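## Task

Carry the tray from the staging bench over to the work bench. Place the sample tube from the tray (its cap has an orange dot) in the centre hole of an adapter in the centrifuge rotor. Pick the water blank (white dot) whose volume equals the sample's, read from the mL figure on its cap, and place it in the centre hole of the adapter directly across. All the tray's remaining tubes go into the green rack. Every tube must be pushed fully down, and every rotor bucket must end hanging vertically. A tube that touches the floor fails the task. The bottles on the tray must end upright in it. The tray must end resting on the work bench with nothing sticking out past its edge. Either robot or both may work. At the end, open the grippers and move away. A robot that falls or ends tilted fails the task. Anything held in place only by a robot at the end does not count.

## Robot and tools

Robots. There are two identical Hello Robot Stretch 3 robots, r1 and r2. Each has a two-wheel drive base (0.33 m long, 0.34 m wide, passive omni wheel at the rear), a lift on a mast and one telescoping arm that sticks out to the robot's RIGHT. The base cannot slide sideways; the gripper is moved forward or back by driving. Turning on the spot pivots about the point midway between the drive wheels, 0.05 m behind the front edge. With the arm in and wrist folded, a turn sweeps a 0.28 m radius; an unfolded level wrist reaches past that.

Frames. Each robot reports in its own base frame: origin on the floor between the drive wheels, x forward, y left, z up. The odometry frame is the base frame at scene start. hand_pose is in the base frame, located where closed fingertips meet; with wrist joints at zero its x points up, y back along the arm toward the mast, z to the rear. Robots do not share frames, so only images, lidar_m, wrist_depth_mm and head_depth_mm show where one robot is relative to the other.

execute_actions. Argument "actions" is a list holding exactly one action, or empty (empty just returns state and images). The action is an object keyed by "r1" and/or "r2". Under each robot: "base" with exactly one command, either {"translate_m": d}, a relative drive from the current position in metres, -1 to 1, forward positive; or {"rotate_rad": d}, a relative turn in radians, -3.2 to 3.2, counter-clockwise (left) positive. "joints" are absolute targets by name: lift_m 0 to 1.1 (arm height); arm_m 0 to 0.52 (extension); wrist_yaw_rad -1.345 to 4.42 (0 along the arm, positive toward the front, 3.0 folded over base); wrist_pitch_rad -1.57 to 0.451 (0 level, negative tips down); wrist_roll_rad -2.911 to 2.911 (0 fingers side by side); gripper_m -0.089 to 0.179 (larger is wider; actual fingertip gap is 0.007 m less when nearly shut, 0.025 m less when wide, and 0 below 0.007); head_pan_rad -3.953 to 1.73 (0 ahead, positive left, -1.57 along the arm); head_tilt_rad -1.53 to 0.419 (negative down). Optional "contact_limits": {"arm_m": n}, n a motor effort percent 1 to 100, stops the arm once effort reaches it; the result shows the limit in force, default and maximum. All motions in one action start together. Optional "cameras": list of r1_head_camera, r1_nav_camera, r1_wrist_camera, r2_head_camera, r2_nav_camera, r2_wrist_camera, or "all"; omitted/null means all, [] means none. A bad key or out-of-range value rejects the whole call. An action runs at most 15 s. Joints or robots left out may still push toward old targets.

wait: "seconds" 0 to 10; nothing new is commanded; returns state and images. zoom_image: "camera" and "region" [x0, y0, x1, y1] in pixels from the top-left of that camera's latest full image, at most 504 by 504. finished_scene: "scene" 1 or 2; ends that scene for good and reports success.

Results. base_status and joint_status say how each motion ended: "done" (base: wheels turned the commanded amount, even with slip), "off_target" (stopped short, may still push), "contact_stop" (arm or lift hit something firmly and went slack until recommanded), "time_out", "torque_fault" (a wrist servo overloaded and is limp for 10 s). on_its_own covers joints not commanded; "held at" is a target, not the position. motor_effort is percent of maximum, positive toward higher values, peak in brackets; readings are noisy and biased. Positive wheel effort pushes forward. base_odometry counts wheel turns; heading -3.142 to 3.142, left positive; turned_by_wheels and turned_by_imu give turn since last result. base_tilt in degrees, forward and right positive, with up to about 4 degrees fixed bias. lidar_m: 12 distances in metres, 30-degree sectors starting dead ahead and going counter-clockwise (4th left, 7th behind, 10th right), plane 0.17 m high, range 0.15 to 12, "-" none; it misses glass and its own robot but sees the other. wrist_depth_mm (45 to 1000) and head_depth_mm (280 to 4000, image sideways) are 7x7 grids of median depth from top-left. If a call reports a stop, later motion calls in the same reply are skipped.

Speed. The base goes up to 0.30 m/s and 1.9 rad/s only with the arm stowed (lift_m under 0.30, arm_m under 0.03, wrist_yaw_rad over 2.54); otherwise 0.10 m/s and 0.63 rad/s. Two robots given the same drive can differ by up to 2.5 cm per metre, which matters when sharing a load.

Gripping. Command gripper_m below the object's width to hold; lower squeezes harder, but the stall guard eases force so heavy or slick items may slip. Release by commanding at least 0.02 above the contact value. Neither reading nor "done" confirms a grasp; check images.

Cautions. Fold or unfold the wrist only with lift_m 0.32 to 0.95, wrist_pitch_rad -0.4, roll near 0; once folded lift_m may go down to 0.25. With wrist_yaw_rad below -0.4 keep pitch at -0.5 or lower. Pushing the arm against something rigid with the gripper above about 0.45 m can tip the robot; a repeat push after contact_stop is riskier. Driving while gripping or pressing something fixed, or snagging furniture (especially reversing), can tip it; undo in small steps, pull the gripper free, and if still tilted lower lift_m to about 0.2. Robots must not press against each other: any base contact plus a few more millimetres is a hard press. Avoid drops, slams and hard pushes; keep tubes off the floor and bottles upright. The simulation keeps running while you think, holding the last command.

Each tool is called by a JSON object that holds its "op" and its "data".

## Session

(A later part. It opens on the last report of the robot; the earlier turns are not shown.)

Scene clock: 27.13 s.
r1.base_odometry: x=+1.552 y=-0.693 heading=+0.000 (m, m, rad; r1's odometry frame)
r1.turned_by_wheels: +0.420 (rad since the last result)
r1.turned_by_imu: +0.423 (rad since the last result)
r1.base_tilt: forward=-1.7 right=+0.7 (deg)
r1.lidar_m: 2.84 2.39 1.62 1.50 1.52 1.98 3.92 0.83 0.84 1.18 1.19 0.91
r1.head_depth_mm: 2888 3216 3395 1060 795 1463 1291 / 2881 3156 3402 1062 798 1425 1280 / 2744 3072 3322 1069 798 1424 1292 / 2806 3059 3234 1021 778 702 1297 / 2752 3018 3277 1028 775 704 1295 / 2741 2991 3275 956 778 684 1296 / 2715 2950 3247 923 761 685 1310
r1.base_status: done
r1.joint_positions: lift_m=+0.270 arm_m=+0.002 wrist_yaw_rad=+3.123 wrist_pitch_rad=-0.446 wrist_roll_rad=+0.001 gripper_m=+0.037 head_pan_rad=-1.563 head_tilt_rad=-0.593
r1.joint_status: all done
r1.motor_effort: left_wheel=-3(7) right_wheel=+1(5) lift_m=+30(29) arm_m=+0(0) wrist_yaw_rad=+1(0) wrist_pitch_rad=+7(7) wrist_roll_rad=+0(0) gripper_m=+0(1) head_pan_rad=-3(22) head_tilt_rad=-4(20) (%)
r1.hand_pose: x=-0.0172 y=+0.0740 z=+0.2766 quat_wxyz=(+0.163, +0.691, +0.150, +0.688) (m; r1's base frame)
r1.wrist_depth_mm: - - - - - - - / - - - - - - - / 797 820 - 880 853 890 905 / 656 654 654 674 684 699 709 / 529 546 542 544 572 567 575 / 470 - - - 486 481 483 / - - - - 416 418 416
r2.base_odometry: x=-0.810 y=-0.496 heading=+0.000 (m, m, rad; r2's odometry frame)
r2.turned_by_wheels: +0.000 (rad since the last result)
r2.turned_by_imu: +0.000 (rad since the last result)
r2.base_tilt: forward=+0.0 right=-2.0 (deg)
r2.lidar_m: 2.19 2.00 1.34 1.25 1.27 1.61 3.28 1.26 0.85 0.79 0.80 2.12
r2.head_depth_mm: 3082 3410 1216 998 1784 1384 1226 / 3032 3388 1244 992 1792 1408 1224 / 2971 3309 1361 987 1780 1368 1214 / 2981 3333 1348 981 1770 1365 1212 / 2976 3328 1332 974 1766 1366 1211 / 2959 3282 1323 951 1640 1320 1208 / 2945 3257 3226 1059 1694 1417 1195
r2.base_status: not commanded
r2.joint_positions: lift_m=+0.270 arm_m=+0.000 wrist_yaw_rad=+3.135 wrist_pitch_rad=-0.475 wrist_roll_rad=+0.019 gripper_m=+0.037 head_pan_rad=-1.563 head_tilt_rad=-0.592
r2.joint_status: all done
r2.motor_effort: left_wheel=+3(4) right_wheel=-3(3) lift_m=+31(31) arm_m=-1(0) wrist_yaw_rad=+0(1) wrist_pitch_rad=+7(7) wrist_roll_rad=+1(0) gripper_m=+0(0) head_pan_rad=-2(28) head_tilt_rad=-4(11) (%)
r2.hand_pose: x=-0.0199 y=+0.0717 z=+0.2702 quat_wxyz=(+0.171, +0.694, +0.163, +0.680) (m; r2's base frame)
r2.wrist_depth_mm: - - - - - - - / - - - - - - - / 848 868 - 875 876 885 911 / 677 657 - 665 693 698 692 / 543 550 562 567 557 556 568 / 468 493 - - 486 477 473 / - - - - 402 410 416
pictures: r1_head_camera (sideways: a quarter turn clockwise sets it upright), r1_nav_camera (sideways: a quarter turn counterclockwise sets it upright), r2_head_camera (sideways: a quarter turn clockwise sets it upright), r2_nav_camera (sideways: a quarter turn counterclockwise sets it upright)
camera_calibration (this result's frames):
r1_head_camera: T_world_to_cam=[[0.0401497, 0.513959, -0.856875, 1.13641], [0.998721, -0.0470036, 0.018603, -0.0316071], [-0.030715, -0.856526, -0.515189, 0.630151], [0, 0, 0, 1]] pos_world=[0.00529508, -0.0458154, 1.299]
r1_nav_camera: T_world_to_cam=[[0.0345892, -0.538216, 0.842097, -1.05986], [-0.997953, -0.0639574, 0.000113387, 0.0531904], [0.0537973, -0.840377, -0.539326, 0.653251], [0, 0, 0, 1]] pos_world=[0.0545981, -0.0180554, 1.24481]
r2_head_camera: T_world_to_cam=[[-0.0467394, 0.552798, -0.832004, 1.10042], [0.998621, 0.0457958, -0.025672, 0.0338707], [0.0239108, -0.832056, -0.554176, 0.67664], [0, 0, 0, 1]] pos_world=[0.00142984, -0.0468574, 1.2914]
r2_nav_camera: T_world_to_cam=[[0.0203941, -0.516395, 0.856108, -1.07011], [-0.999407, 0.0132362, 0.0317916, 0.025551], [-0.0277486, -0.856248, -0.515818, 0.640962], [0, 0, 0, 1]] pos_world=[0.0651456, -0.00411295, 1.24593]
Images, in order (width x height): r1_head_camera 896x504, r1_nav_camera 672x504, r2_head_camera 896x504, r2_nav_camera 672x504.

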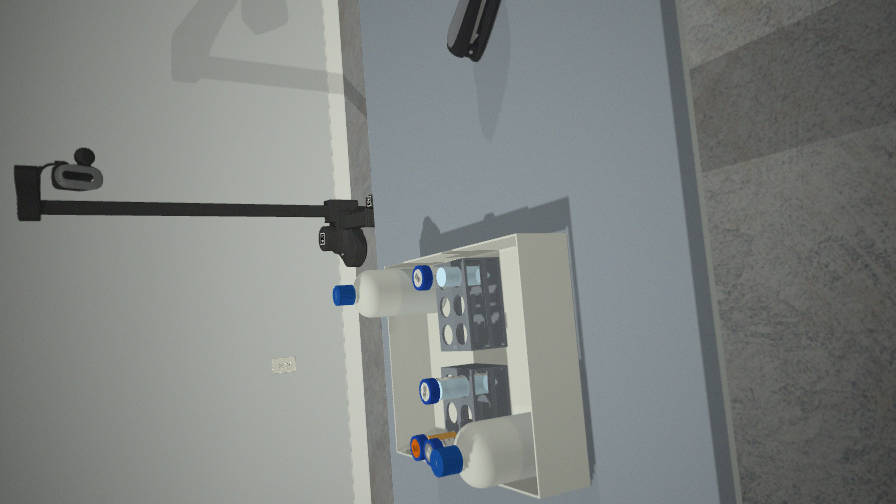

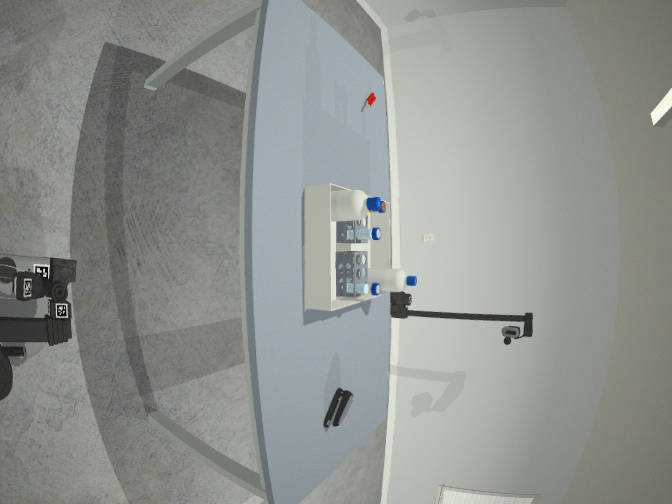

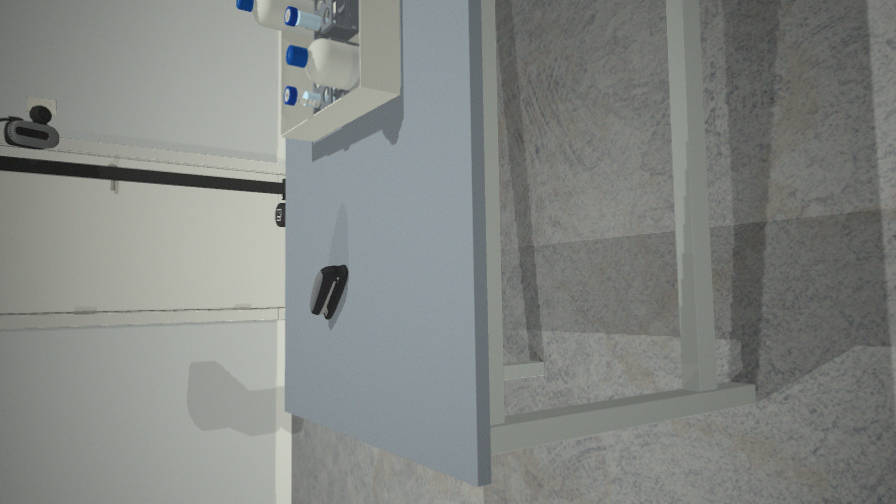

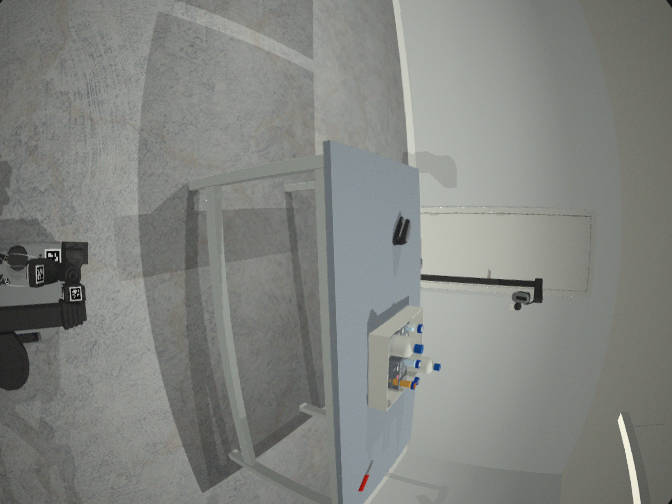

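{"op": "execute_actions", "data": {"actions": [{"r1":{"base":{"rotate_rad":0.08},"joints":{"lift_m":0.9,"wrist_pitch_rad":-0.4}},"r2":{"base":{"rotate_rad":0.785}}}], "cameras": []}}

{"op": "execute_actions", "data": {"actions": [{"r1":{"joints":{"wrist_yaw_rad":0,"lift_m":0.94}},"r2":{"base":{"translate_m":-0.62}}}], "cameras": []}}

{"op": "execute_actions", "data": {"actions": [{"r1":{"joints":{"wrist_pitch_rad":-1.57,"wrist_roll_rad":1.57,"lift_m":1.09,"gripper_m":0.08}},"r2":{"base":{"rotate_rad":-0.675},"joints":{"lift_m":0.94,"wrist_pitch_rad":-0.4}}}], "cameras": []}}

{"op": "execute_actions", "data": {"actions": [{"r2":{"joints":{"wrist_yaw_rad":0}}}], "cameras": []}}

{"op": "execute_actions", "data": {"actions": [{"r1":{"joints":{"head_tilt_rad":-0.75}},"r2":{"joints":{"wrist_pitch_rad":-1.57,"wrist_roll_rad":1.57,"lift_m":1.09,"gripper_m":0.08,"head_tilt_rad":-0.75}}}]}}

Scene clock: 54.20 s.
r1.base_odometry: x=+1.552 y=-0.693 heading=+0.080 (m, m, rad; r1's odometry frame)
r1.turned_by_wheels: +0.080 (rad since the last result)
r1.turned_by_imu: +0.079 (rad since the last result)
r1.base_tilt: forward=-1.6 right=+0.5 (deg)
r1.lidar_m: 2.84 2.18 1.58 1.49 1.55 2.12 2.49 0.83 1.22 1.17 1.22 0.91
r1.head_depth_mm: 2824 3079 3357 1057 795 695 - / 2777 3066 3306 1066 795 732 - / 2741 3042 3218 1068 790 729 1369 / 2807 3024 3272 933 775 701 1356 / 2777 3032 3276 951 782 704 1372 / 2785 3013 3274 910 778 704 1331 / 2733 2991 3248 1084 800 707 1302
r1.base_status: done
r1.joint_positions: lift_m=+0.900 arm_m=+0.002 wrist_yaw_rad=+3.123 wrist_pitch_rad=-0.418 wrist_roll_rad=+0.001 gripper_m=+0.037 head_pan_rad=-1.563 head_tilt_rad=-0.593
r1.joint_status: all done
r1.motor_effort: left_wheel=-2(9) right_wheel=+1(5) lift_m=+41(42) arm_m=+0(0) wrist_yaw_rad=+1(1) wrist_pitch_rad=+9(11) wrist_roll_rad=+0(0) gripper_m=+0(0) head_pan_rad=-3(3) head_tilt_rad=-5(5) (%)
r1.hand_pose: x=-0.0172 y=+0.0777 z=+0.9125 quat_wxyz=(+0.153, +0.693, +0.140, +0.690) (m; r1's base frame)
r1.wrist_depth_mm: - - - - - - - / - - - - - - - / - - - - - - - / - - - - - - - / - - - - - - - / - - - - - - - / - - - - - - -
r2.base_odometry: x=-0.810 y=-0.496 heading=+0.785 (m, m, rad; r2's odometry frame)
r2.turned_by_wheels: +0.785 (rad since the last result)
r2.turned_by_imu: +0.775 (rad since the last result)
r2.base_tilt: forward=-0.2 right=-2.1 (deg)
r2.lidar_m: 1.56 1.26 1.25 1.37 2.11 3.27 0.99 0.79 0.79 2.45 2.12 3.18
r2.head_depth_mm: 3147 3443 3385 2345 1056 1409 1197 / 3402 3686 3367 2324 1789 1402 1214 / 3660 - 3354 2313 1778 1438 1212 / 3949 - 3311 2292 1772 1434 1215 / - - 3269 2257 1753 1437 1207 / - - 3036 2279 1748 1422 1200 / - - 3189 2240 1742 1419 1200
r2.base_status: done
r2.joint_positions: lift_m=+0.270 arm_m=+0.000 wrist_yaw_rad=+3.135 wrist_pitch_rad=-0.475 wrist_roll_rad=+0.019 gripper_m=+0.037 head_pan_rad=-1.563 head_tilt_rad=-0.593
r2.joint_status: not commanded
r2.motor_effort: left_wheel=-4(12) right_wheel=+2(7) lift_m=+31(31) arm_m=+0(0) wrist_yaw_rad=+0(0) wrist_pitch_rad=+7(7) wrist_roll_rad=+1(0) gripper_m=+1(1) head_pan_rad=-2(2) head_tilt_rad=-4(3) (%)
r2.hand_pose: x=-0.0199 y=+0.0717 z=+0.2702 quat_wxyz=(+0.171, +0.694, +0.163, +0.680) (m; r2's base frame)
r2.wrist_depth_mm: - - - - - - 935 / - - - - - - 965 / 830 869 - 847 869 885 885 / 663 668 - 683 678 672 693 / 547 544 544 556 568 559 561 / 465 497 - - 490 473 479 / - - - - 402 419 413
pictures: none
No camera images: the call's "cameras" was empty. Leave "cameras" out to get every camera's image.

Scene clock: 57.90 s.
r1.base_odometry: x=+1.552 y=-0.693 heading=+0.080 (m, m, rad; r1's odometry frame)
r1.turned_by_wheels: +0.000 (rad since the last result)
r1.turned_by_imu: +0.000 (rad since the last result)
r1.base_tilt: forward=-1.6 right=+0.4 (deg)
r1.lidar_m: 2.85 2.18 1.58 1.50 1.54 2.12 2.49 0.83 1.22 1.18 1.22 0.91
r1.head_depth_mm: 2809 3055 3367 1058 796 - - / 2818 3080 3342 1066 797 687 - / 2780 3047 3298 1065 802 - - / 2781 3079 3236 932 788 - 1264 / 1398 2981 3237 950 781 703 1298 / 2718 3012 3266 907 780 705 1294 / 2725 3001 3273 1088 799 707 1303
r1.base_status: not commanded
r1.joint_positions: lift_m=+0.940 arm_m=+0.002 wrist_yaw_rad=+0.003 wrist_pitch_rad=-0.417 wrist_roll_rad=+0.001 gripper_m=+0.037 head_pan_rad=-1.563 head_tilt_rad=-0.593
r1.joint_status: all done
r1.motor_effort: left_wheel=-2(2) right_wheel=+1(0) lift_m=+40(42) arm_m=+0(0) wrist_yaw_rad=-2(1) wrist_pitch_rad=+9(9) wrist_roll_rad=+0(0) gripper_m=+0(1) head_pan_rad=-3(2) head_tilt_rad=-4(4) (%)
r1.hand_pose: x=-0.0208 y=-0.3712 z=+0.9526 quat_wxyz=(+0.692, +0.148, -0.692, -0.146) (m; r1's base frame)
r1.wrist_depth_mm: - - - - - - - / 930 940 677 816 - - - / 672 672 489 631 720 725 767 / 513 523 512 506 558 562 567 / 427 430 446 445 457 449 459 / 390 393 - 396 408 395 399 / - - - - - - -
r2.base_odometry: x=-1.249 y=-0.934 heading=+0.785 (m, m, rad; r2's odometry frame)
r2.turned_by_wheels: +0.000 (rad since the last result)
r2.turned_by_imu: +0.000 (rad since the last result)
r2.base_tilt: forward=-0.1 right=-2.1 (deg)
r2.lidar_m: 2.04 1.64 1.63 1.78 2.76 2.79 0.51 0.41 0.41 0.44 0.68 4.16
r2.head_depth_mm: 2836 3038 3150 954 732 593 1167 / 3005 3290 3403 949 730 606 1219 / 3236 3570 3313 943 724 1331 1216 / 3519 3870 3315 939 722 1399 1136 / 3832 - 3290 934 771 1432 1156 / - - 3264 924 1031 1308 1206 / - - 3222 2280 1686 1416 1197
r2.base_status: done
r2.joint_positions: lift_m=+0.270 arm_m=+0.000 wrist_yaw_rad=+3.135 wrist_pitch_rad=-0.475 wrist_roll_rad=+0.019 gripper_m=+0.037 head_pan_rad=-1.563 head_tilt_rad=-0.593
r2.joint_status: not commanded
r2.motor_effort: left_wheel=-4(17) right_wheel=+2(3) lift_m=+31(31) arm_m=-1(0) wrist_yaw_rad=+0(1) wrist_pitch_rad=+7(7) wrist_roll_rad=+0(1) gripper_m=+1(1) head_pan_rad=-3(2) head_tilt_rad=-2(2) (%)
r2.hand_pose: x=-0.0199 y=+0.0717 z=+0.2702 quat_wxyz=(+0.171, +0.694, +0.163, +0.680) (m; r2's base frame)
r2.wrist_depth_mm: - - - - - - - / - - - - - - - / 852 847 - 888 861 891 878 / 662 671 - 680 685 696 676 / 545 549 557 558 564 565 562 / 470 497 - - 489 471 480 / - - - - 395 414 411
pictures: none
No camera images: the call's "cameras" was empty. Leave "cameras" out to get every camera's image.

Scene clock: 64.83 s.
r1.base_odometry: x=+1.552 y=-0.693 heading=+0.080 (m, m, rad; r1's odometry frame)
r1.turned_by_wheels: +0.000 (rad since the last result)
r1.turned_by_imu: -0.001 (rad since the last result)
r1.base_tilt: forward=-1.7 right=+0.4 (deg)
r1.lidar_m: 2.84 2.18 1.58 1.50 1.54 2.12 2.47 0.83 1.22 1.18 1.22 0.91
r1.head_depth_mm: 2756 - - - - - - / 2767 - - - - - - / 2728 - - - - - - / 2745 2995 3226 948 775 680 - / 1463 1611 3251 949 782 681 - / 2742 3009 3257 907 781 705 1302 / 2743 3003 3227 1086 801 707 1302
r1.base_status: not commanded
r1.joint_positions: lift_m=+1.090 arm_m=+0.002 wrist_yaw_rad=+0.003 wrist_pitch_rad=-1.563 wrist_roll_rad=+1.566 gripper_m=+0.080 head_pan_rad=-1.563 head_tilt_rad=-0.593
r1.joint_status: all done
r1.motor_effort: left_wheel=-2(2) right_wheel=+1(1) lift_m=+41(42) arm_m=+0(1) wrist_yaw_rad=-2(2) wrist_pitch_rad=-4(8) wrist_roll_rad=+2(2) gripper_m=+0(78) head_pan_rad=-3(3) head_tilt_rad=-6(5) (%)
r1.hand_pose: x=-0.0216 y=-0.1243 z=+0.9720 quat_wxyz=(+0.003, +0.002, -0.710, -0.705) (m; r1's base frame)
r1.wrist_depth_mm: - - - - - - - / - - - - - - - / - - - - - - - / - - - - - - - / 482 - - - - - - / 437 - - - - - - / 443 - - - - - -
r2.base_odometry: x=-1.249 y=-0.934 heading=+0.110 (m, m, rad; r2's odometry frame)
r2.turned_by_wheels: -0.675 (rad since the last result)
r2.turned_by_imu: -0.667 (rad since the last result)
r2.base_tilt: forward=+0.1 right=-2.1 (deg)
r2.lidar_m: 2.48 2.31 1.69 1.63 1.69 2.33 2.79 0.57 0.42 0.41 0.42 0.58
r2.head_depth_mm: 2649 2905 3153 954 783 - - / 2626 2959 3173 838 710 - 1170 / 2635 2924 3148 859 701 - - / 1277 2863 3090 864 698 - - / 2651 2986 3174 690 695 - - / 2694 2969 3192 925 715 614 1154 / 2657 2985 3188 919 711 612 1200
r2.base_status: done
r2.joint_positions: lift_m=+0.940 arm_m=+0.000 wrist_yaw_rad=+3.135 wrist_pitch_rad=-0.420 wrist_roll_rad=+0.019 gripper_m=+0.037 head_pan_rad=-1.563 head_tilt_rad=-0.593
r2.joint_status: all done
r2.motor_effort: left_wheel=+3(13) right_wheel=-2(7) lift_m=+46(48) arm_m=+0(0) wrist_yaw_rad=+0(0) wrist_pitch_rad=+12(13) wrist_roll_rad=+1(1) gripper_m=+1(1) head_pan_rad=-2(2) head_tilt_rad=-3(3) (%)
r2.hand_pose: x=-0.0199 y=+0.0790 z=+0.9519 quat_wxyz=(+0.151, +0.698, +0.144, +0.685) (m; r2's base frame)
r2.wrist_depth_mm: - - - - - - - / - - - - - - - / - - - - - - - / - - - - - - - / - - - - - - - / - - - - - - - / - - - - - - -
pictures: none
No camera images: the call's "cameras" was empty. Leave "cameras" out to get every camera's image.

Scene clock: 67.40 s.
r1.base_odometry: x=+1.552 y=-0.693 heading=+0.080 (m, m, rad; r1's odometry frame)
r1.turned_by_wheels: +0.000 (rad since the last result)
r1.turned_by_imu: +0.000 (rad since the last result)
r1.base_tilt: forward=-1.8 right=+0.7 (deg)
r1.lidar_m: 2.84 2.19 1.58 1.50 1.55 2.13 2.48 0.83 1.22 1.18 1.21 0.91
r1.head_depth_mm: 2753 - - - - - - / 2769 - - - - - - / 2740 - - - - - - / 2754 3009 3258 948 776 679 - / 1456 1512 3221 949 783 681 - / 2776 3003 3238 909 778 704 1298 / 2717 2986 3279 1085 801 707 1308
r1.base_status: not commanded
r1.joint_positions: lift_m=+1.090 arm_m=+0.002 wrist_yaw_rad=+0.003 wrist_pitch_rad=-1.563 wrist_roll_rad=+1.566 gripper_m=+0.080 head_pan_rad=-1.563 head_tilt_rad=-0.593
r1.joint_status: not commanded
r1.motor_effort: left_wheel=-2(2) right_wheel=+1(1) lift_m=+41(41) arm_m=-1(0) wrist_yaw_rad=-2(2) wrist_pitch_rad=-4(4) wrist_roll_rad=+1(2) gripper_m=+0(0) head_pan_rad=-2(3) head_tilt_rad=-4(4) (%)
r1.hand_pose: x=-0.0216 y=-0.1243 z=+0.9720 quat_wxyz=(+0.003, +0.002, -0.710, -0.705) (m; r1's base frame)
r1.wrist_depth_mm: - - - - - - - / - - - - - - - / - - - - - - - / - - - - - - - / 481 - - - - - - / 439 - - - - - - / 442 - - - - - -
r2.base_odometry: x=-1.249 y=-0.934 heading=+0.110 (m, m, rad; r2's odometry frame)
r2.turned_by_wheels: +0.000 (rad since the last result)
r2.turned_by_imu: +0.000 (rad since the last result)
r2.base_tilt: forward=-0.1 right=-2.0 (deg)
r2.lidar_m: 2.49 2.32 1.70 1.63 1.70 2.33 2.79 0.58 0.42 0.40 0.42 0.58
r2.head_depth_mm: 2644 2931 3176 956 783 - - / 2635 2932 3159 840 710 - - / 2663 2948 3104 857 - - - / 1274 2906 3100 865 695 618 1213 / 2655 2978 3149 691 696 615 1205 / 2688 3006 3192 925 715 615 1206 / 2667 2994 3186 919 711 612 1200
r2.base_status: not commanded
r2.joint_positions: lift_m=+0.940 arm_m=+0.000 wrist_yaw_rad=+0.002 wrist_pitch_rad=-0.420 wrist_roll_rad=+0.019 gripper_m=+0.037 head_pan_rad=-1.563 head_tilt_rad=-0.593
r2.joint_status: all done
r2.motor_effort: left_wheel=+3(3) right_wheel=-3(2) lift_m=+46(46) arm_m=+0(0) wrist_yaw_rad=-1(2) wrist_pitch_rad=+12(12) wrist_roll_rad=+1(1) gripper_m=+1(1) head_pan_rad=-2(2) head_tilt_rad=-3(2) (%)
r2.hand_pose: x=-0.0211 y=-0.3692 z=+0.9519 quat_wxyz=(+0.685, +0.147, -0.698, -0.149) (m; r2's base frame)
r2.wrist_depth_mm: - - - - - - - / - - - - - - - / 736 736 551 659 725 784 787 / 557 562 395 535 547 567 586 / 449 454 399 412 419 456 477 / 380 381 401 387 401 385 386 / 327 325 319 336 321 333 337
pictures: none
No camera images: the call's "cameras" was empty. Leave "cameras" out to get every camera's image.

Scene clock: 69.60 s.
r1.base_odometry: x=+1.552 y=-0.693 heading=+0.080 (m, m, rad; r1's odometry frame)
r1.turned_by_wheels: +0.000 (rad since the last result)
r1.turned_by_imu: +0.000 (rad since the last result)
r1.base_tilt: forward=-1.6 right=+0.6 (deg)
r1.lidar_m: 2.84 2.18 1.58 1.50 1.54 2.12 2.48 0.83 1.23 1.18 1.22 0.91
r1.head_depth_mm: - - - - - - 1172 / - - - - - - - / - - - - - - - / 2783 3145 998 803 - - 1141 / 1524 3098 1072 797 724 - 1154 / 2799 3107 958 789 726 1399 1202 / 2759 3104 1130 826 730 1404 1204
r1.base_status: not commanded
r1.joint_positions: lift_m=+1.090 arm_m=+0.002 wrist_yaw_rad=+0.003 wrist_pitch_rad=-1.563 wrist_roll_rad=+1.566 gripper_m=+0.080 head_pan_rad=-1.563 head_tilt_rad=-0.740
r1.joint_status: all done
r1.motor_effort: left_wheel=-2(2) right_wheel=+1(1) lift_m=+41(41) arm_m=+0(0) wrist_yaw_rad=-1(2) wrist_pitch_rad=-4(4) wrist_roll_rad=+2(2) gripper_m=+0(0) head_pan_rad=-2(2) head_tilt_rad=-6(24) (%)
r1.hand_pose: x=-0.0216 y=-0.1243 z=+0.9720 quat_wxyz=(+0.003, +0.002, -0.710, -0.705) (m; r1's base frame)
r1.wrist_depth_mm: - - - - - - - / - - - - - - - / - - - - - - - / - - - - - - - / 480 - - - - - - / 441 - - - - - - / 445 - - - - - -
r2.base_odometry: x=-1.249 y=-0.934 heading=+0.110 (m, m, rad; r2's odometry frame)
r2.turned_by_wheels: +0.000 (rad since the last result)
r2.turned_by_imu: +0.000 (rad since the last result)
r2.base_tilt: forward=-0.1 right=-1.9 (deg)
r2.lidar_m: 2.48 2.31 1.70 1.64 1.70 2.33 2.79 0.57 0.42 0.40 0.42 0.58
r2.head_depth_mm: - - - - - 1276 1110 / - - - - - - 1108 / 2741 2937 - - - - - / 2616 2936 948 728 - - 1100 / 2705 3015 885 705 - 1256 1098 / 2743 3023 979 761 642 1308 1096 / 2746 3012 973 760 640 1307 1114
r2.base_status: not commanded
r2.joint_positions: lift_m=+1.090 arm_m=+0.000 wrist_yaw_rad=+0.001 wrist_pitch_rad=-1.549 wrist_roll_rad=+1.565 gripper_m=+0.080 head_pan_rad=-1.563 head_tilt_rad=-0.740
r2.joint_status: all done
joint sent to its limit — the command would take r2.wrist_pitch_rad past its lower limit, so that joint was sent only as far as its limit.
r2.motor_effort: left_wheel=+3(3) right_wheel=-2(2) lift_m=+45(47) arm_m=+0(1) wrist_yaw_rad=-1(1) wrist_pitch_rad=-5(9) wrist_roll_rad=+2(1) gripper_m=+1(79) head_pan_rad=-2(2) head_tilt_rad=-4(14) (%)
r2.hand_pose: x=-0.0216 y=-0.1264 z=+0.9718 quat_wxyz=(+0.003, +0.002, -0.715, -0.699) (m; r2's base frame)
r2.wrist_depth_mm: 345 - - - - - - / 354 - - - - - - / 358 - - - - - - / 362 - - - - - - / 371 - - - - - - / 386 - - - - - - / 390 - - - - - -
pictures: r1_head_camera (sideways: a quarter turn clockwise sets it upright), r1_nav_camera (sideways: a quarter turn counterclockwise sets it upright), r1_wrist_camera, r2_head_camera (sideways: a quarter turn clockwise sets it upright), r2_nav_camera (sideways: a quarter turn counterclockwise sets it upright), r2_wrist_camera
camera_calibration (this result's frames):
r1_head_camera: T_world_to_cam=[[0.0393043, 0.634084, -0.772265, 1.02611], [0.99873, -0.0493027, 0.0103492, -0.0208588], [-0.0315125, -0.771691, -0.635216, 0.786308], [0, 0, 0, 1]] pos_world=[0.00528032, -0.0448818, 1.29212]
r1_nav_camera: T_world_to_cam=[[0.0354118, -0.655917, 0.754002, -0.945024], [-0.997968, -0.0632036, -0.00811194, 0.0638982], [0.0529764, -0.752183, -0.656822, 0.806107], [0, 0, 0, 1]] pos_world=[0.0545287, -0.00947813, 1.24254]
r1_wrist_camera: T_world_to_cam=[[-0.0496893, 0.998512, -0.0224664, 0.141374], [0.978712, 0.0531642, 0.198234, -0.13973], [0.199133, -0.012138, -0.979897, 1.11915], [0, 0, 0, 1]] pos_world=[-0.0790797, -0.120151, 1.12753]
r2_head_camera: T_world_to_cam=[[-0.0473624, 0.66959, -0.74122, 0.982079], [0.998617, 0.048703, -0.0198131, 0.0262388], [0.022833, -0.741133, -0.67097, 0.828581], [0, 0, 0, 1]] pos_world=[0.00139215, -0.044779, 1.28441]
r2_nav_camera: T_world_to_cam=[[0.0210641, -0.637134, 0.770465, -0.958457], [-0.999363, 0.00877888, 0.0345817, 0.0219248], [-0.028797, -0.770703, -0.636543, 0.798028], [0, 0, 0, 1]] pos_world=[0.0650807, 0.00418456, 1.24568]
r2_wrist_camera: T_world_to_cam=[[0.0017169, 0.999995, 0.00259719, 0.124652], [0.991717, -0.00203624, 0.128427, -0.0636713], [0.128432, 0.00235518, -0.991716, 1.12581], [0, 0, 0, 1]] pos_world=[-0.0816597, -0.127433, 1.12433]
Images, in order (width x height): r1_head_camera 896x504, r1_nav_camera 672x504, r1_wrist_camera 644x364, r2_head_camera 896x504, r2_nav_camera 672x504, r2_wrist_camera 644x364.

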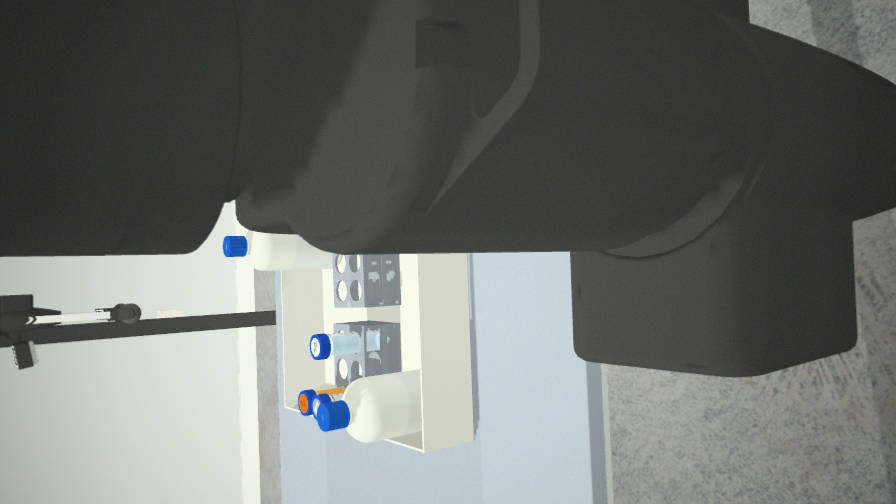

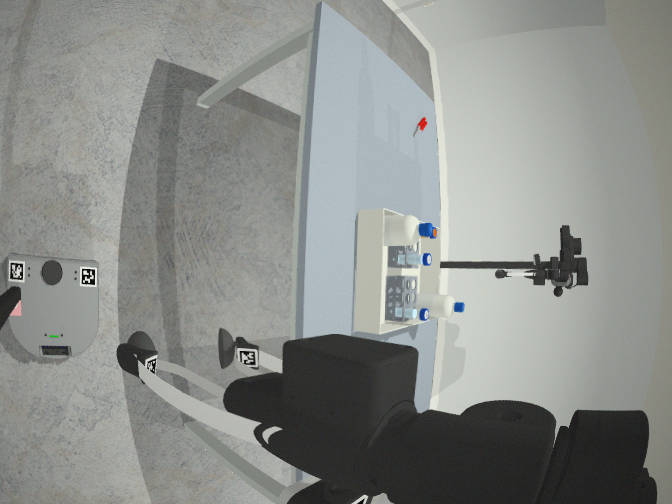

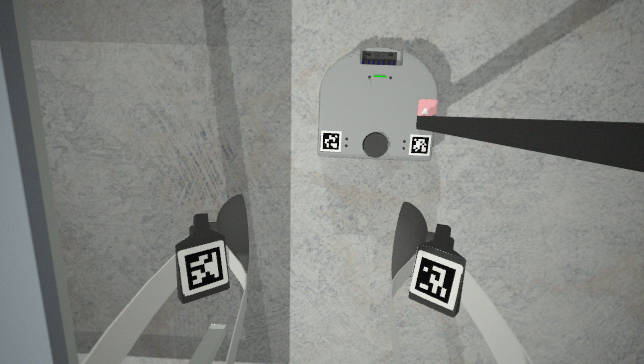

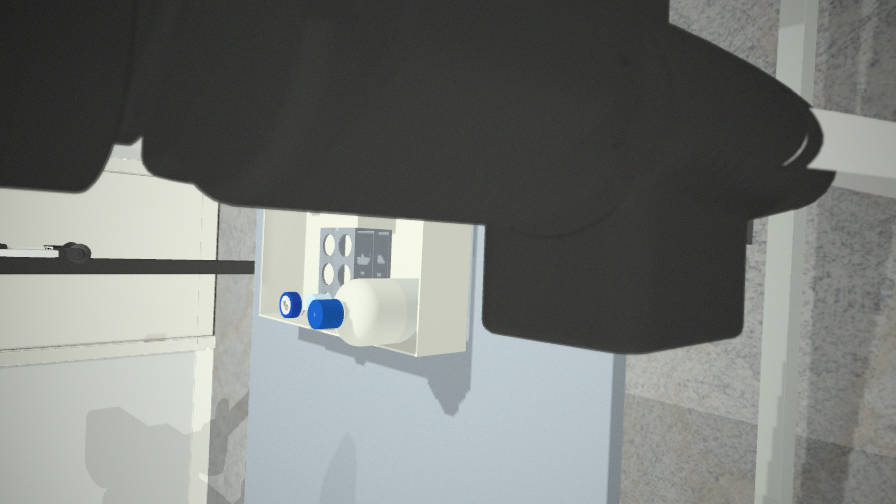

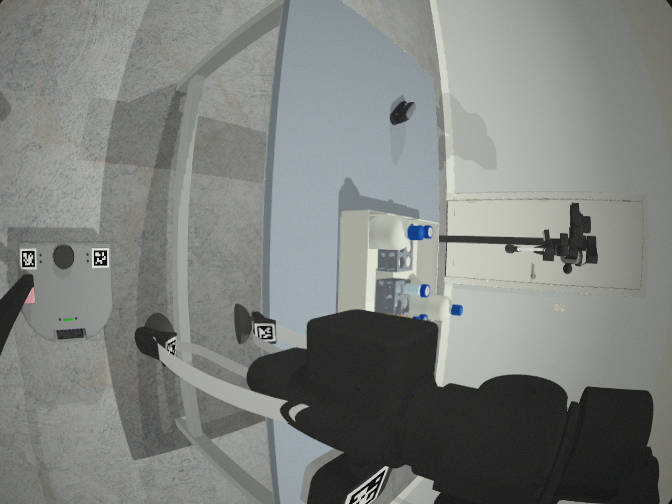

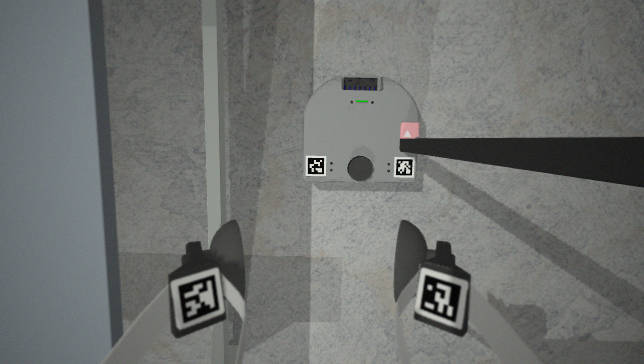

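{"op": "execute_actions", "data": {"actions": [{"r1":{"base":{"rotate_rad":-0.6}},"r2":{"joints":{"arm_m":0.465,"gripper_m":0.06}}}], "cameras": []}}

{"op": "execute_actions", "data": {"actions": [{"r1":{"base":{"translate_m":0.22}},"r2":{"joints":{"lift_m":0.99}}}], "cameras": []}}

{"op": "execute_actions", "data": {"actions": [{"r1":{"base":{"rotate_rad":0.6}}}], "cameras": []}}

{"op": "execute_actions", "data": {"actions": [{"r1":{"base":{"translate_m":-0.105},"joints":{"arm_m":0.42,"gripper_m":0.06,"lift_m":1.0}}}]}}

Scene clock: 81.20 s.
r1.base_odometry: x=+1.552 y=-0.693 heading=-0.520 (m, m, rad; r1's odometry frame)
r1.turned_by_wheels: -0.600 (rad since the last result)
r1.turned_by_imu: -0.607 (rad since the last result)
r1.base_tilt: forward=-1.7 right=+0.7 (deg)
r1.lidar_m: 0.91 2.84 2.38 1.62 1.49 1.52 1.98 3.93 0.83 0.84 1.18 1.20
r1.head_depth_mm: - - - - - - 1176 / - - - - - - - / - - - - - - - / 3500 3698 1181 851 - - 1144 / 3314 3572 1130 851 747 - 1153 / 3092 3443 1132 854 744 1398 1198 / 2955 3175 1134 856 687 1403 1205
r1.base_status: done
r1.joint_positions: lift_m=+1.090 arm_m=+0.002 wrist_yaw_rad=+0.003 wrist_pitch_rad=-1.563 wrist_roll_rad=+1.566 gripper_m=+0.080 head_pan_rad=-1.563 head_tilt_rad=-0.741
r1.joint_status: not commanded
r1.motor_effort: left_wheel=+1(4) right_wheel=-2(5) lift_m=+41(41) arm_m=+0(0) wrist_yaw_rad=-2(2) wrist_pitch_rad=-4(4) wrist_roll_rad=+1(1) gripper_m=+0(1) head_pan_rad=-2(3) head_tilt_rad=-6(7) (%)
r1.hand_pose: x=-0.0216 y=-0.1243 z=+0.9721 quat_wxyz=(+0.003, +0.002, -0.710, -0.705) (m; r1's base frame)
r1.wrist_depth_mm: - - - - - - - / - - - - - - - / - - - - - - - / - - - - - - - / - - - - - - - / 444 - - - - - - / 440 - - - - - -
r2.base_odometry: x=-1.249 y=-0.934 heading=+0.110 (m, m, rad; r2's odometry frame)
r2.turned_by_wheels: +0.000 (rad since the last result)
r2.turned_by_imu: +0.000 (rad since the last result)
r2.base_tilt: forward=-0.1 right=-2.1 (deg)
r2.lidar_m: 2.48 2.31 1.70 1.64 1.69 2.33 2.80 0.57 0.42 0.40 0.42 0.58
r2.head_depth_mm: 2699 2993 1002 779 636 1328 1108 / 2669 3029 897 728 634 1324 1103 / - 3020 856 727 631 1322 1103 / 2592 2970 874 723 630 1313 1099 / 2705 3040 887 702 644 1318 1098 / 2748 3011 976 762 642 1310 1097 / 2747 3027 973 760 638 1310 1114
r2.base_status: not commanded
r2.joint_positions: lift_m=+1.090 arm_m=+0.465 wrist_yaw_rad=+0.000 wrist_pitch_rad=-1.549 wrist_roll_rad=+1.567 gripper_m=+0.060 head_pan_rad=-1.563 head_tilt_rad=-0.741
r2.joint_status: all done
r2.motor_effort: left_wheel=+3(3) right_wheel=-2(2) lift_m=+45(45) arm_m=+4(4) wrist_yaw_rad=+1(1) wrist_pitch_rad=-5(5) wrist_roll_rad=+1(2) gripper_m=+0(73) head_pan_rad=-2(2) head_tilt_rad=-4(4) (%)
r2.hand_pose: x=-0.0215 y=-0.5906 z=+0.9718 quat_wxyz=(+0.002, +0.001, -0.714, -0.700) (m; r2's base frame)
r2.wrist_depth_mm: 304 287 338 345 350 354 - / 314 295 353 356 356 358 - / 352 298 358 362 366 362 - / 360 306 363 365 373 372 - / 365 313 367 374 380 384 - / 377 317 - 343 - - - / 330 310 314 249 396 - -
pictures: none
No camera images: the call's "cameras" was empty. Leave "cameras" out to get every camera's image.

Scene clock: 84.53 s.
r1.base_odometry: x=+1.743 y=-0.802 heading=-0.520 (m, m, rad; r1's odometry frame)
r1.turned_by_wheels: +0.000 (rad since the last result)
r1.turned_by_imu: +0.000 (rad since the last result)
r1.base_tilt: forward=-1.6 right=+0.6 (deg)
r1.lidar_m: 0.69 2.66 2.58 1.76 1.63 1.64 2.15 2.65 0.91 1.12 1.05 1.07
r1.head_depth_mm: - - - - - - 1169 / - - - - - - - / - - - - - - - / 3323 3599 1178 851 - - 1139 / 3163 3438 1129 852 726 - 1153 / 2973 3241 1135 821 687 610 1197 / 2793 3057 1087 804 667 573 1204
r1.base_status: done
r1.joint_positions: lift_m=+1.090 arm_m=+0.002 wrist_yaw_rad=+0.003 wrist_pitch_rad=-1.563 wrist_roll_rad=+1.566 gripper_m=+0.080 head_pan_rad=-1.563 head_tilt_rad=-0.741
r1.joint_status: not commanded
r1.motor_effort: left_wheel=+1(6) right_wheel=-2(2) lift_m=+41(40) arm_m=+0(0) wrist_yaw_rad=-1(2) wrist_pitch_rad=-4(4) wrist_roll_rad=+2(1) gripper_m=-1(0) head_pan_rad=-2(2) head_tilt_rad=-7(6) (%)
r1.hand_pose: x=-0.0216 y=-0.1243 z=+0.9721 quat_wxyz=(+0.003, +0.002, -0.710, -0.705) (m; r1's base frame)
r1.wrist_depth_mm: - - - - - - - / - - - - - - - / - - - - - - - / 391 - - - - - - / 406 - - - - - - / 417 415 - - - - - / 433 427 - - - - -
r2.base_odometry: x=-1.249 y=-0.934 heading=+0.110 (m, m, rad; r2's odometry frame)
r2.turned_by_wheels: +0.000 (rad since the last result)
r2.turned_by_imu: +0.000 (rad since the last result)
r2.base_tilt: forward=-0.1 right=-2.0 (deg)
r2.lidar_m: 2.48 2.31 1.70 1.63 1.70 2.33 2.80 0.57 0.42 0.40 0.42 0.58
r2.head_depth_mm: - 3080 1003 778 636 1326 1112 / - 3018 894 728 634 1324 1105 / - - 853 726 632 1320 1104 / 2697 2983 868 723 631 1314 1097 / 2727 3022 885 704 644 1311 1099 / 2740 3036 978 762 642 1309 1094 / 2758 3004 971 760 640 1300 1117
r2.base_status: not commanded
r2.joint_positions: lift_m=+0.990 arm_m=+0.465 wrist_yaw_rad=+0.000 wrist_pitch_rad=-1.549 wrist_roll_rad=+1.567 gripper_m=+0.060 head_pan_rad=-1.563 head_tilt_rad=-0.741
r2.joint_status: all done
r2.motor_effort: left_wheel=+3(3) right_wheel=-2(2) lift_m=+31(38) arm_m=+4(4) wrist_yaw_rad=+1(1) wrist_pitch_rad=-5(5) wrist_roll_rad=+2(1) gripper_m=+0(1) head_pan_rad=-2(2) head_tilt_rad=-3(4) (%)
r2.hand_pose: x=-0.0215 y=-0.5906 z=+0.8722 quat_wxyz=(+0.002, +0.001, -0.714, -0.700) (m; r2's base frame)
r2.wrist_depth_mm: 175 223 249 247 252 255 261 / 198 249 255 257 260 261 - / 201 252 261 263 267 265 269 / 205 243 267 268 266 272 - / 233 267 269 273 273 277 - / 216 250 - 278 - 285 - / 248 246 282 225 289 288 -
pictures: none
No camera images: the call's "cameras" was empty. Leave "cameras" out to get every camera's image.

Scene clock: 86.43 s.
r1.base_odometry: x=+1.743 y=-0.802 heading=+0.080 (m, m, rad; r1's odometry frame)
r1.turned_by_wheels: +0.600 (rad since the last result)
r1.turned_by_imu: +0.606 (rad since the last result)
r1.base_tilt: forward=-1.6 right=+0.6 (deg)
r1.lidar_m: 2.66 2.37 1.71 1.62 1.68 2.31 2.64 0.91 1.10 1.05 1.08 0.69
r1.head_depth_mm: - - - - - - 1172 / - - - - - - - / - - - - - - - / 2702 3018 1653 676 - - 1145 / 2678 2994 1131 825 725 - 1149 / 2688 2987 1134 853 686 616 1196 / 2684 2947 1134 855 686 618 1209
r1.base_status: done
r1.joint_positions: lift_m=+1.090 arm_m=+0.002 wrist_yaw_rad=+0.003 wrist_pitch_rad=-1.563 wrist_roll_rad=+1.566 gripper_m=+0.080 head_pan_rad=-1.563 head_tilt_rad=-0.741
r1.joint_status: not commanded
r1.motor_effort: left_wheel=-3(6) right_wheel=+2(5) lift_m=+41(41) arm_m=+0(0) wrist_yaw_rad=-2(2) wrist_pitch_rad=-4(4) wrist_roll_rad=+2(2) gripper_m=+1(1) head_pan_rad=-2(3) head_tilt_rad=-5(7) (%)
r1.hand_pose: x=-0.0216 y=-0.1243 z=+0.9721 quat_wxyz=(+0.003, +0.002, -0.710, -0.705) (m; r1's base frame)
r1.wrist_depth_mm: 351 - - - - - - / 365 - - - - - - / 375 - - - - - - / 391 - - - - - - / 399 414 - - - - - / 418 423 - - - - - / 434 452 - - - - -
r2.base_odometry: x=-1.249 y=-0.934 heading=+0.110 (m, m, rad; r2's odometry frame)
r2.turned_by_wheels: +0.000 (rad since the last result)
r2.turned_by_imu: +0.000 (rad since the last result)
r2.base_tilt: forward=-0.1 right=-2.0 (deg)
r2.lidar_m: 2.49 2.32 1.69 1.64 1.70 2.32 2.79 0.57 0.42 0.41 0.42 0.58
r2.head_depth_mm: - 3092 1004 779 637 1327 1110 / - 3002 893 728 634 1320 1106 / - - 856 725 633 1312 1103 / 2703 2995 870 723 630 1312 1106 / 2704 3036 890 704 643 1318 1096 / 2729 2991 977 762 641 1312 1094 / 2735 3025 970 758 640 1308 1112
r2.base_status: not commanded
r2.joint_positions: lift_m=+0.990 arm_m=+0.465 wrist_yaw_rad=+0.000 wrist_pitch_rad=-1.549 wrist_roll_rad=+1.567 gripper_m=+0.060 head_pan_rad=-1.563 head_tilt_rad=-0.741
r2.joint_status: not commanded
r2.motor_effort: left_wheel=+3(3) right_wheel=-3(2) lift_m=+30(31) arm_m=+3(4) wrist_yaw_rad=+0(0) wrist_pitch_rad=-5(5) wrist_roll_rad=+1(2) gripper_m=+1(1) head_pan_rad=-2(3) head_tilt_rad=-4(4) (%)
r2.hand_pose: x=-0.0215 y=-0.5906 z=+0.8722 quat_wxyz=(+0.002, +0.001, -0.714, -0.700) (m; r2's base frame)
r2.wrist_depth_mm: 173 224 251 248 256 255 262 / 197 248 255 256 259 263 - / 202 253 260 262 263 269 267 / 205 242 265 267 271 271 - / 234 265 271 272 277 274 - / 215 250 - 277 - 287 - / 248 248 282 226 286 290 -
pictures: none
No camera images: the call's "cameras" was empty. Leave "cameras" out to get every camera's image.

Scene clock: 90.70 s.
r1.base_odometry: x=+1.639 y=-0.810 heading=+0.080 (m, m, rad; r1's odometry frame)
r1.turned_by_wheels: +0.000 (rad since the last result)
r1.turned_by_imu: -0.001 (rad since the last result)
r1.base_tilt: forward=-1.6 right=+0.6 (deg)
r1.lidar_m: 2.76 2.37 1.71 1.62 1.68 2.30 2.53 0.82 1.09 1.05 1.09 0.78
r1.head_depth_mm: 2707 - 1067 845 680 1301 1199 / 2648 3115 1122 820 681 1295 1198 / 2627 3149 911 816 681 1299 1201 / 2599 - 983 817 683 613 1197 / 730 2920 992 684 684 616 1200 / 2668 2969 1132 777 684 616 1203 / 2667 3009 1129 856 686 616 1200
r1.base_status: done
r1.joint_positions: lift_m=+1.000 arm_m=+0.420 wrist_yaw_rad=+0.001 wrist_pitch_rad=-1.564 wrist_roll_rad=+1.568 gripper_m=+0.060 head_pan_rad=-1.563 head_tilt_rad=-0.741
r1.joint_status: all done
r1.motor_effort: left_wheel=-2(7) right_wheel=+2(2) lift_m=+29(35) arm_m=+5(5) wrist_yaw_rad=-1(2) wrist_pitch_rad=-4(4) wrist_roll_rad=+1(1) gripper_m=-1(73) head_pan_rad=-3(3) head_tilt_rad=-5(6) (%)
r1.hand_pose: x=-0.0216 y=-0.5420 z=+0.8825 quat_wxyz=(+0.002, +0.001, -0.709, -0.705) (m; r1's base frame)
r1.wrist_depth_mm: 202 254 257 254 255 252 933 / 212 265 264 263 262 258 964 / 220 272 273 273 270 266 - / 229 283 283 281 279 278 - / 236 273 293 290 287 287 - / 216 276 254 299 304 300 - / 250 282 209 310 307 - -
r2.base_odometry: x=-1.249 y=-0.934 heading=+0.110 (m, m, rad; r2's odometry frame)
r2.turned_by_wheels: +0.000 (rad since the last result)
r2.turned_by_imu: +0.000 (rad since the last result)
r2.base_tilt: forward=-0.1 right=-2.1 (deg)
r2.lidar_m: 2.48 2.31 1.70 1.63 1.69 2.33 2.79 0.58 0.42 0.41 0.42 0.58
r2.head_depth_mm: - 3108 1004 779 636 1327 1113 / - 2989 893 727 634 1324 1104 / - - 858 726 631 1316 1103 / 798 2994 872 720 631 1314 1103 / 2697 3023 885 702 645 1317 1094 / 2699 3032 975 763 641 1317 1098 / 2733 3010 970 757 639 1306 1110
r2.base_status: not commanded
r2.joint_positions: lift_m=+0.990 arm_m=+0.465 wrist_yaw_rad=+0.000 wrist_pitch_rad=-1.549 wrist_roll_rad=+1.567 gripper_m=+0.060 head_pan_rad=-1.563 head_tilt_rad=-0.741
r2.joint_status: not commanded
r2.motor_effort: left_wheel=+4(3) right_wheel=-2(2) lift_m=+31(31) arm_m=+4(4) wrist_yaw_rad=+0(1) wrist_pitch_rad=-5(5) wrist_roll_rad=+1(2) gripper_m=+0(1) head_pan_rad=-2(3) head_tilt_rad=-4(4) (%)
r2.hand_pose: x=-0.0215 y=-0.5906 z=+0.8722 quat_wxyz=(+0.002, +0.001, -0.714, -0.700) (m; r2's base frame)
r2.wrist_depth_mm: 175 223 251 246 256 254 258 / 196 251 255 255 261 262 - / 201 253 259 263 261 267 268 / 205 241 267 266 270 273 - / 234 268 272 273 274 280 - / 214 251 - 278 - 284 - / 247 250 282 226 287 289 -
pictures: r1_head_camera (sideways: a quarter turn clockwise sets it upright), r1_nav_camera (sideways: a quarter turn counterclockwise sets it upright), r1_wrist_camera, r2_head_camera (sideways: a quarter turn clockwise sets it upright), r2_nav_camera (sideways: a quarter turn counterclockwise sets it upright), r2_wrist_camera
camera_calibration (this result's frames):
r1_head_camera: T_world_to_cam=[[0.039391, 0.634538, -0.771887, 1.02562], [0.998723, -0.049451, 0.0103152, -0.0208146], [-0.0316252, -0.771308, -0.635676, 0.786905], [0, 0, 0, 1]] pos_world=[0.00527389, -0.0448758, 1.29209]
r1_nav_camera: T_world_to_cam=[[0.0353219, -0.65637, 0.753612, -0.944514], [-0.997977, -0.0630567, -0.00814496, 0.0639413], [0.0528664, -0.751799, -0.65727, 0.80669], [0, 0, 0, 1]] pos_world=[0.0545271, -0.00944969, 1.24253]
r1_wrist_camera: T_world_to_cam=[[-0.0465951, 0.99868, -0.0215971, 0.555781], [0.97887, 0.0499589, 0.198288, -0.101595], [0.199106, -0.0119014, -0.979906, 1.0265], [0, 0, 0, 1]] pos_world=[-0.0790377, -0.537755, 1.03803]
r2_head_camera: T_world_to_cam=[[-0.0473586, 0.669983, -0.740864, 0.981616], [0.998617, 0.0487034, -0.0197913, 0.0262104], [0.0228228, -0.740777, -0.671363, 0.829092], [0, 0, 0, 1]] pos_world=[0.00139163, -0.0447697, 1.28438]
r2_nav_camera: T_world_to_cam=[[0.0210607, -0.637542, 0.770127, -0.958017], [-0.999363, 0.00877068, 0.0345904, 0.0219136], [-0.0288074, -0.770365, -0.636951, 0.798559], [0, 0, 0, 1]] pos_world=[0.0650805, 0.00421375, 1.24568]
r2_wrist_camera: T_world_to_cam=[[0.00469881, 0.999983, 0.00337193, 0.588522], [0.991702, -0.00509306, 0.128458, -0.0536922], [0.128473, 0.00274035, -0.991709, 1.02842], [0, 0, 0, 1]] pos_world=[-0.0816431, -0.591604, 1.0248]
Images, in order (width x height): r1_head_camera 896x504, r1_nav_camera 672x504, r1_wrist_camera 644x364, r2_head_camera 896x504, r2_nav_camera 672x504, r2_wrist_camera 644x364.

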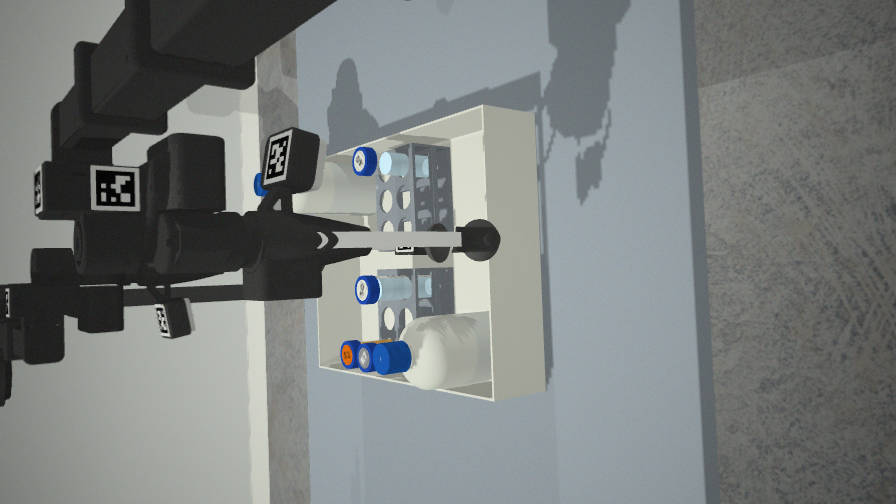

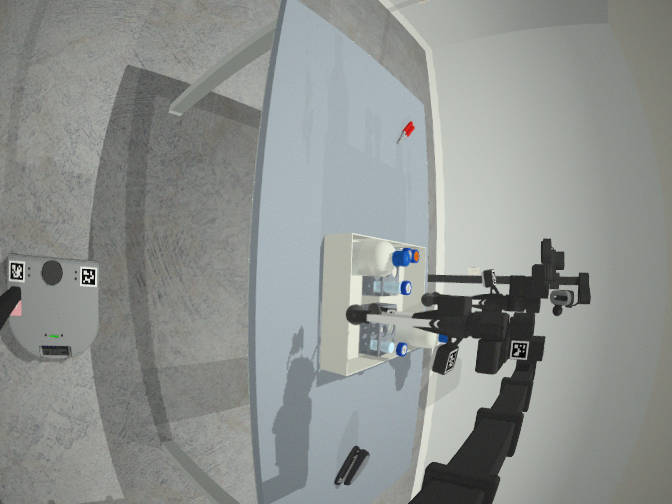

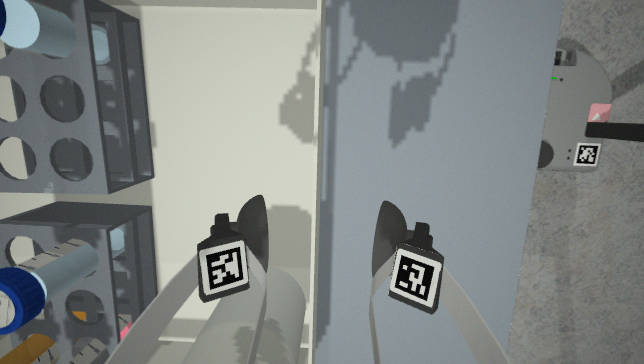

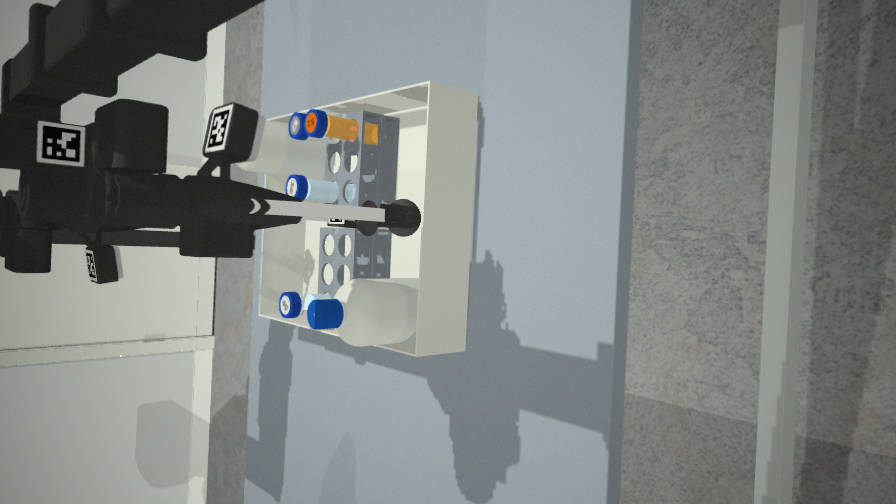

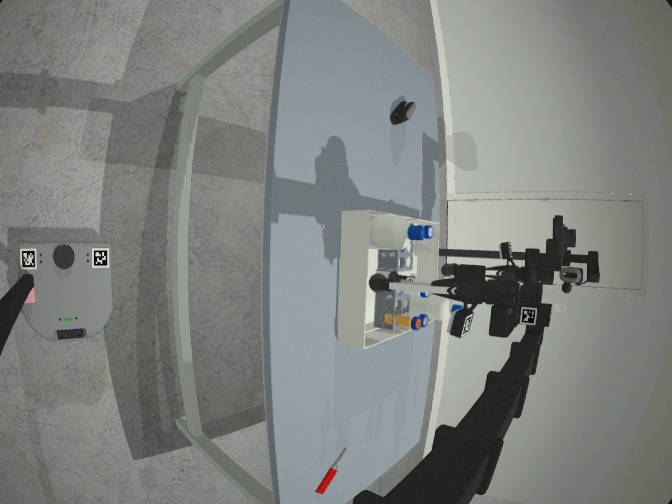

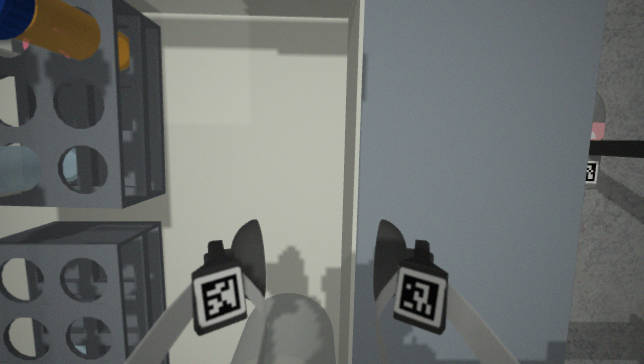

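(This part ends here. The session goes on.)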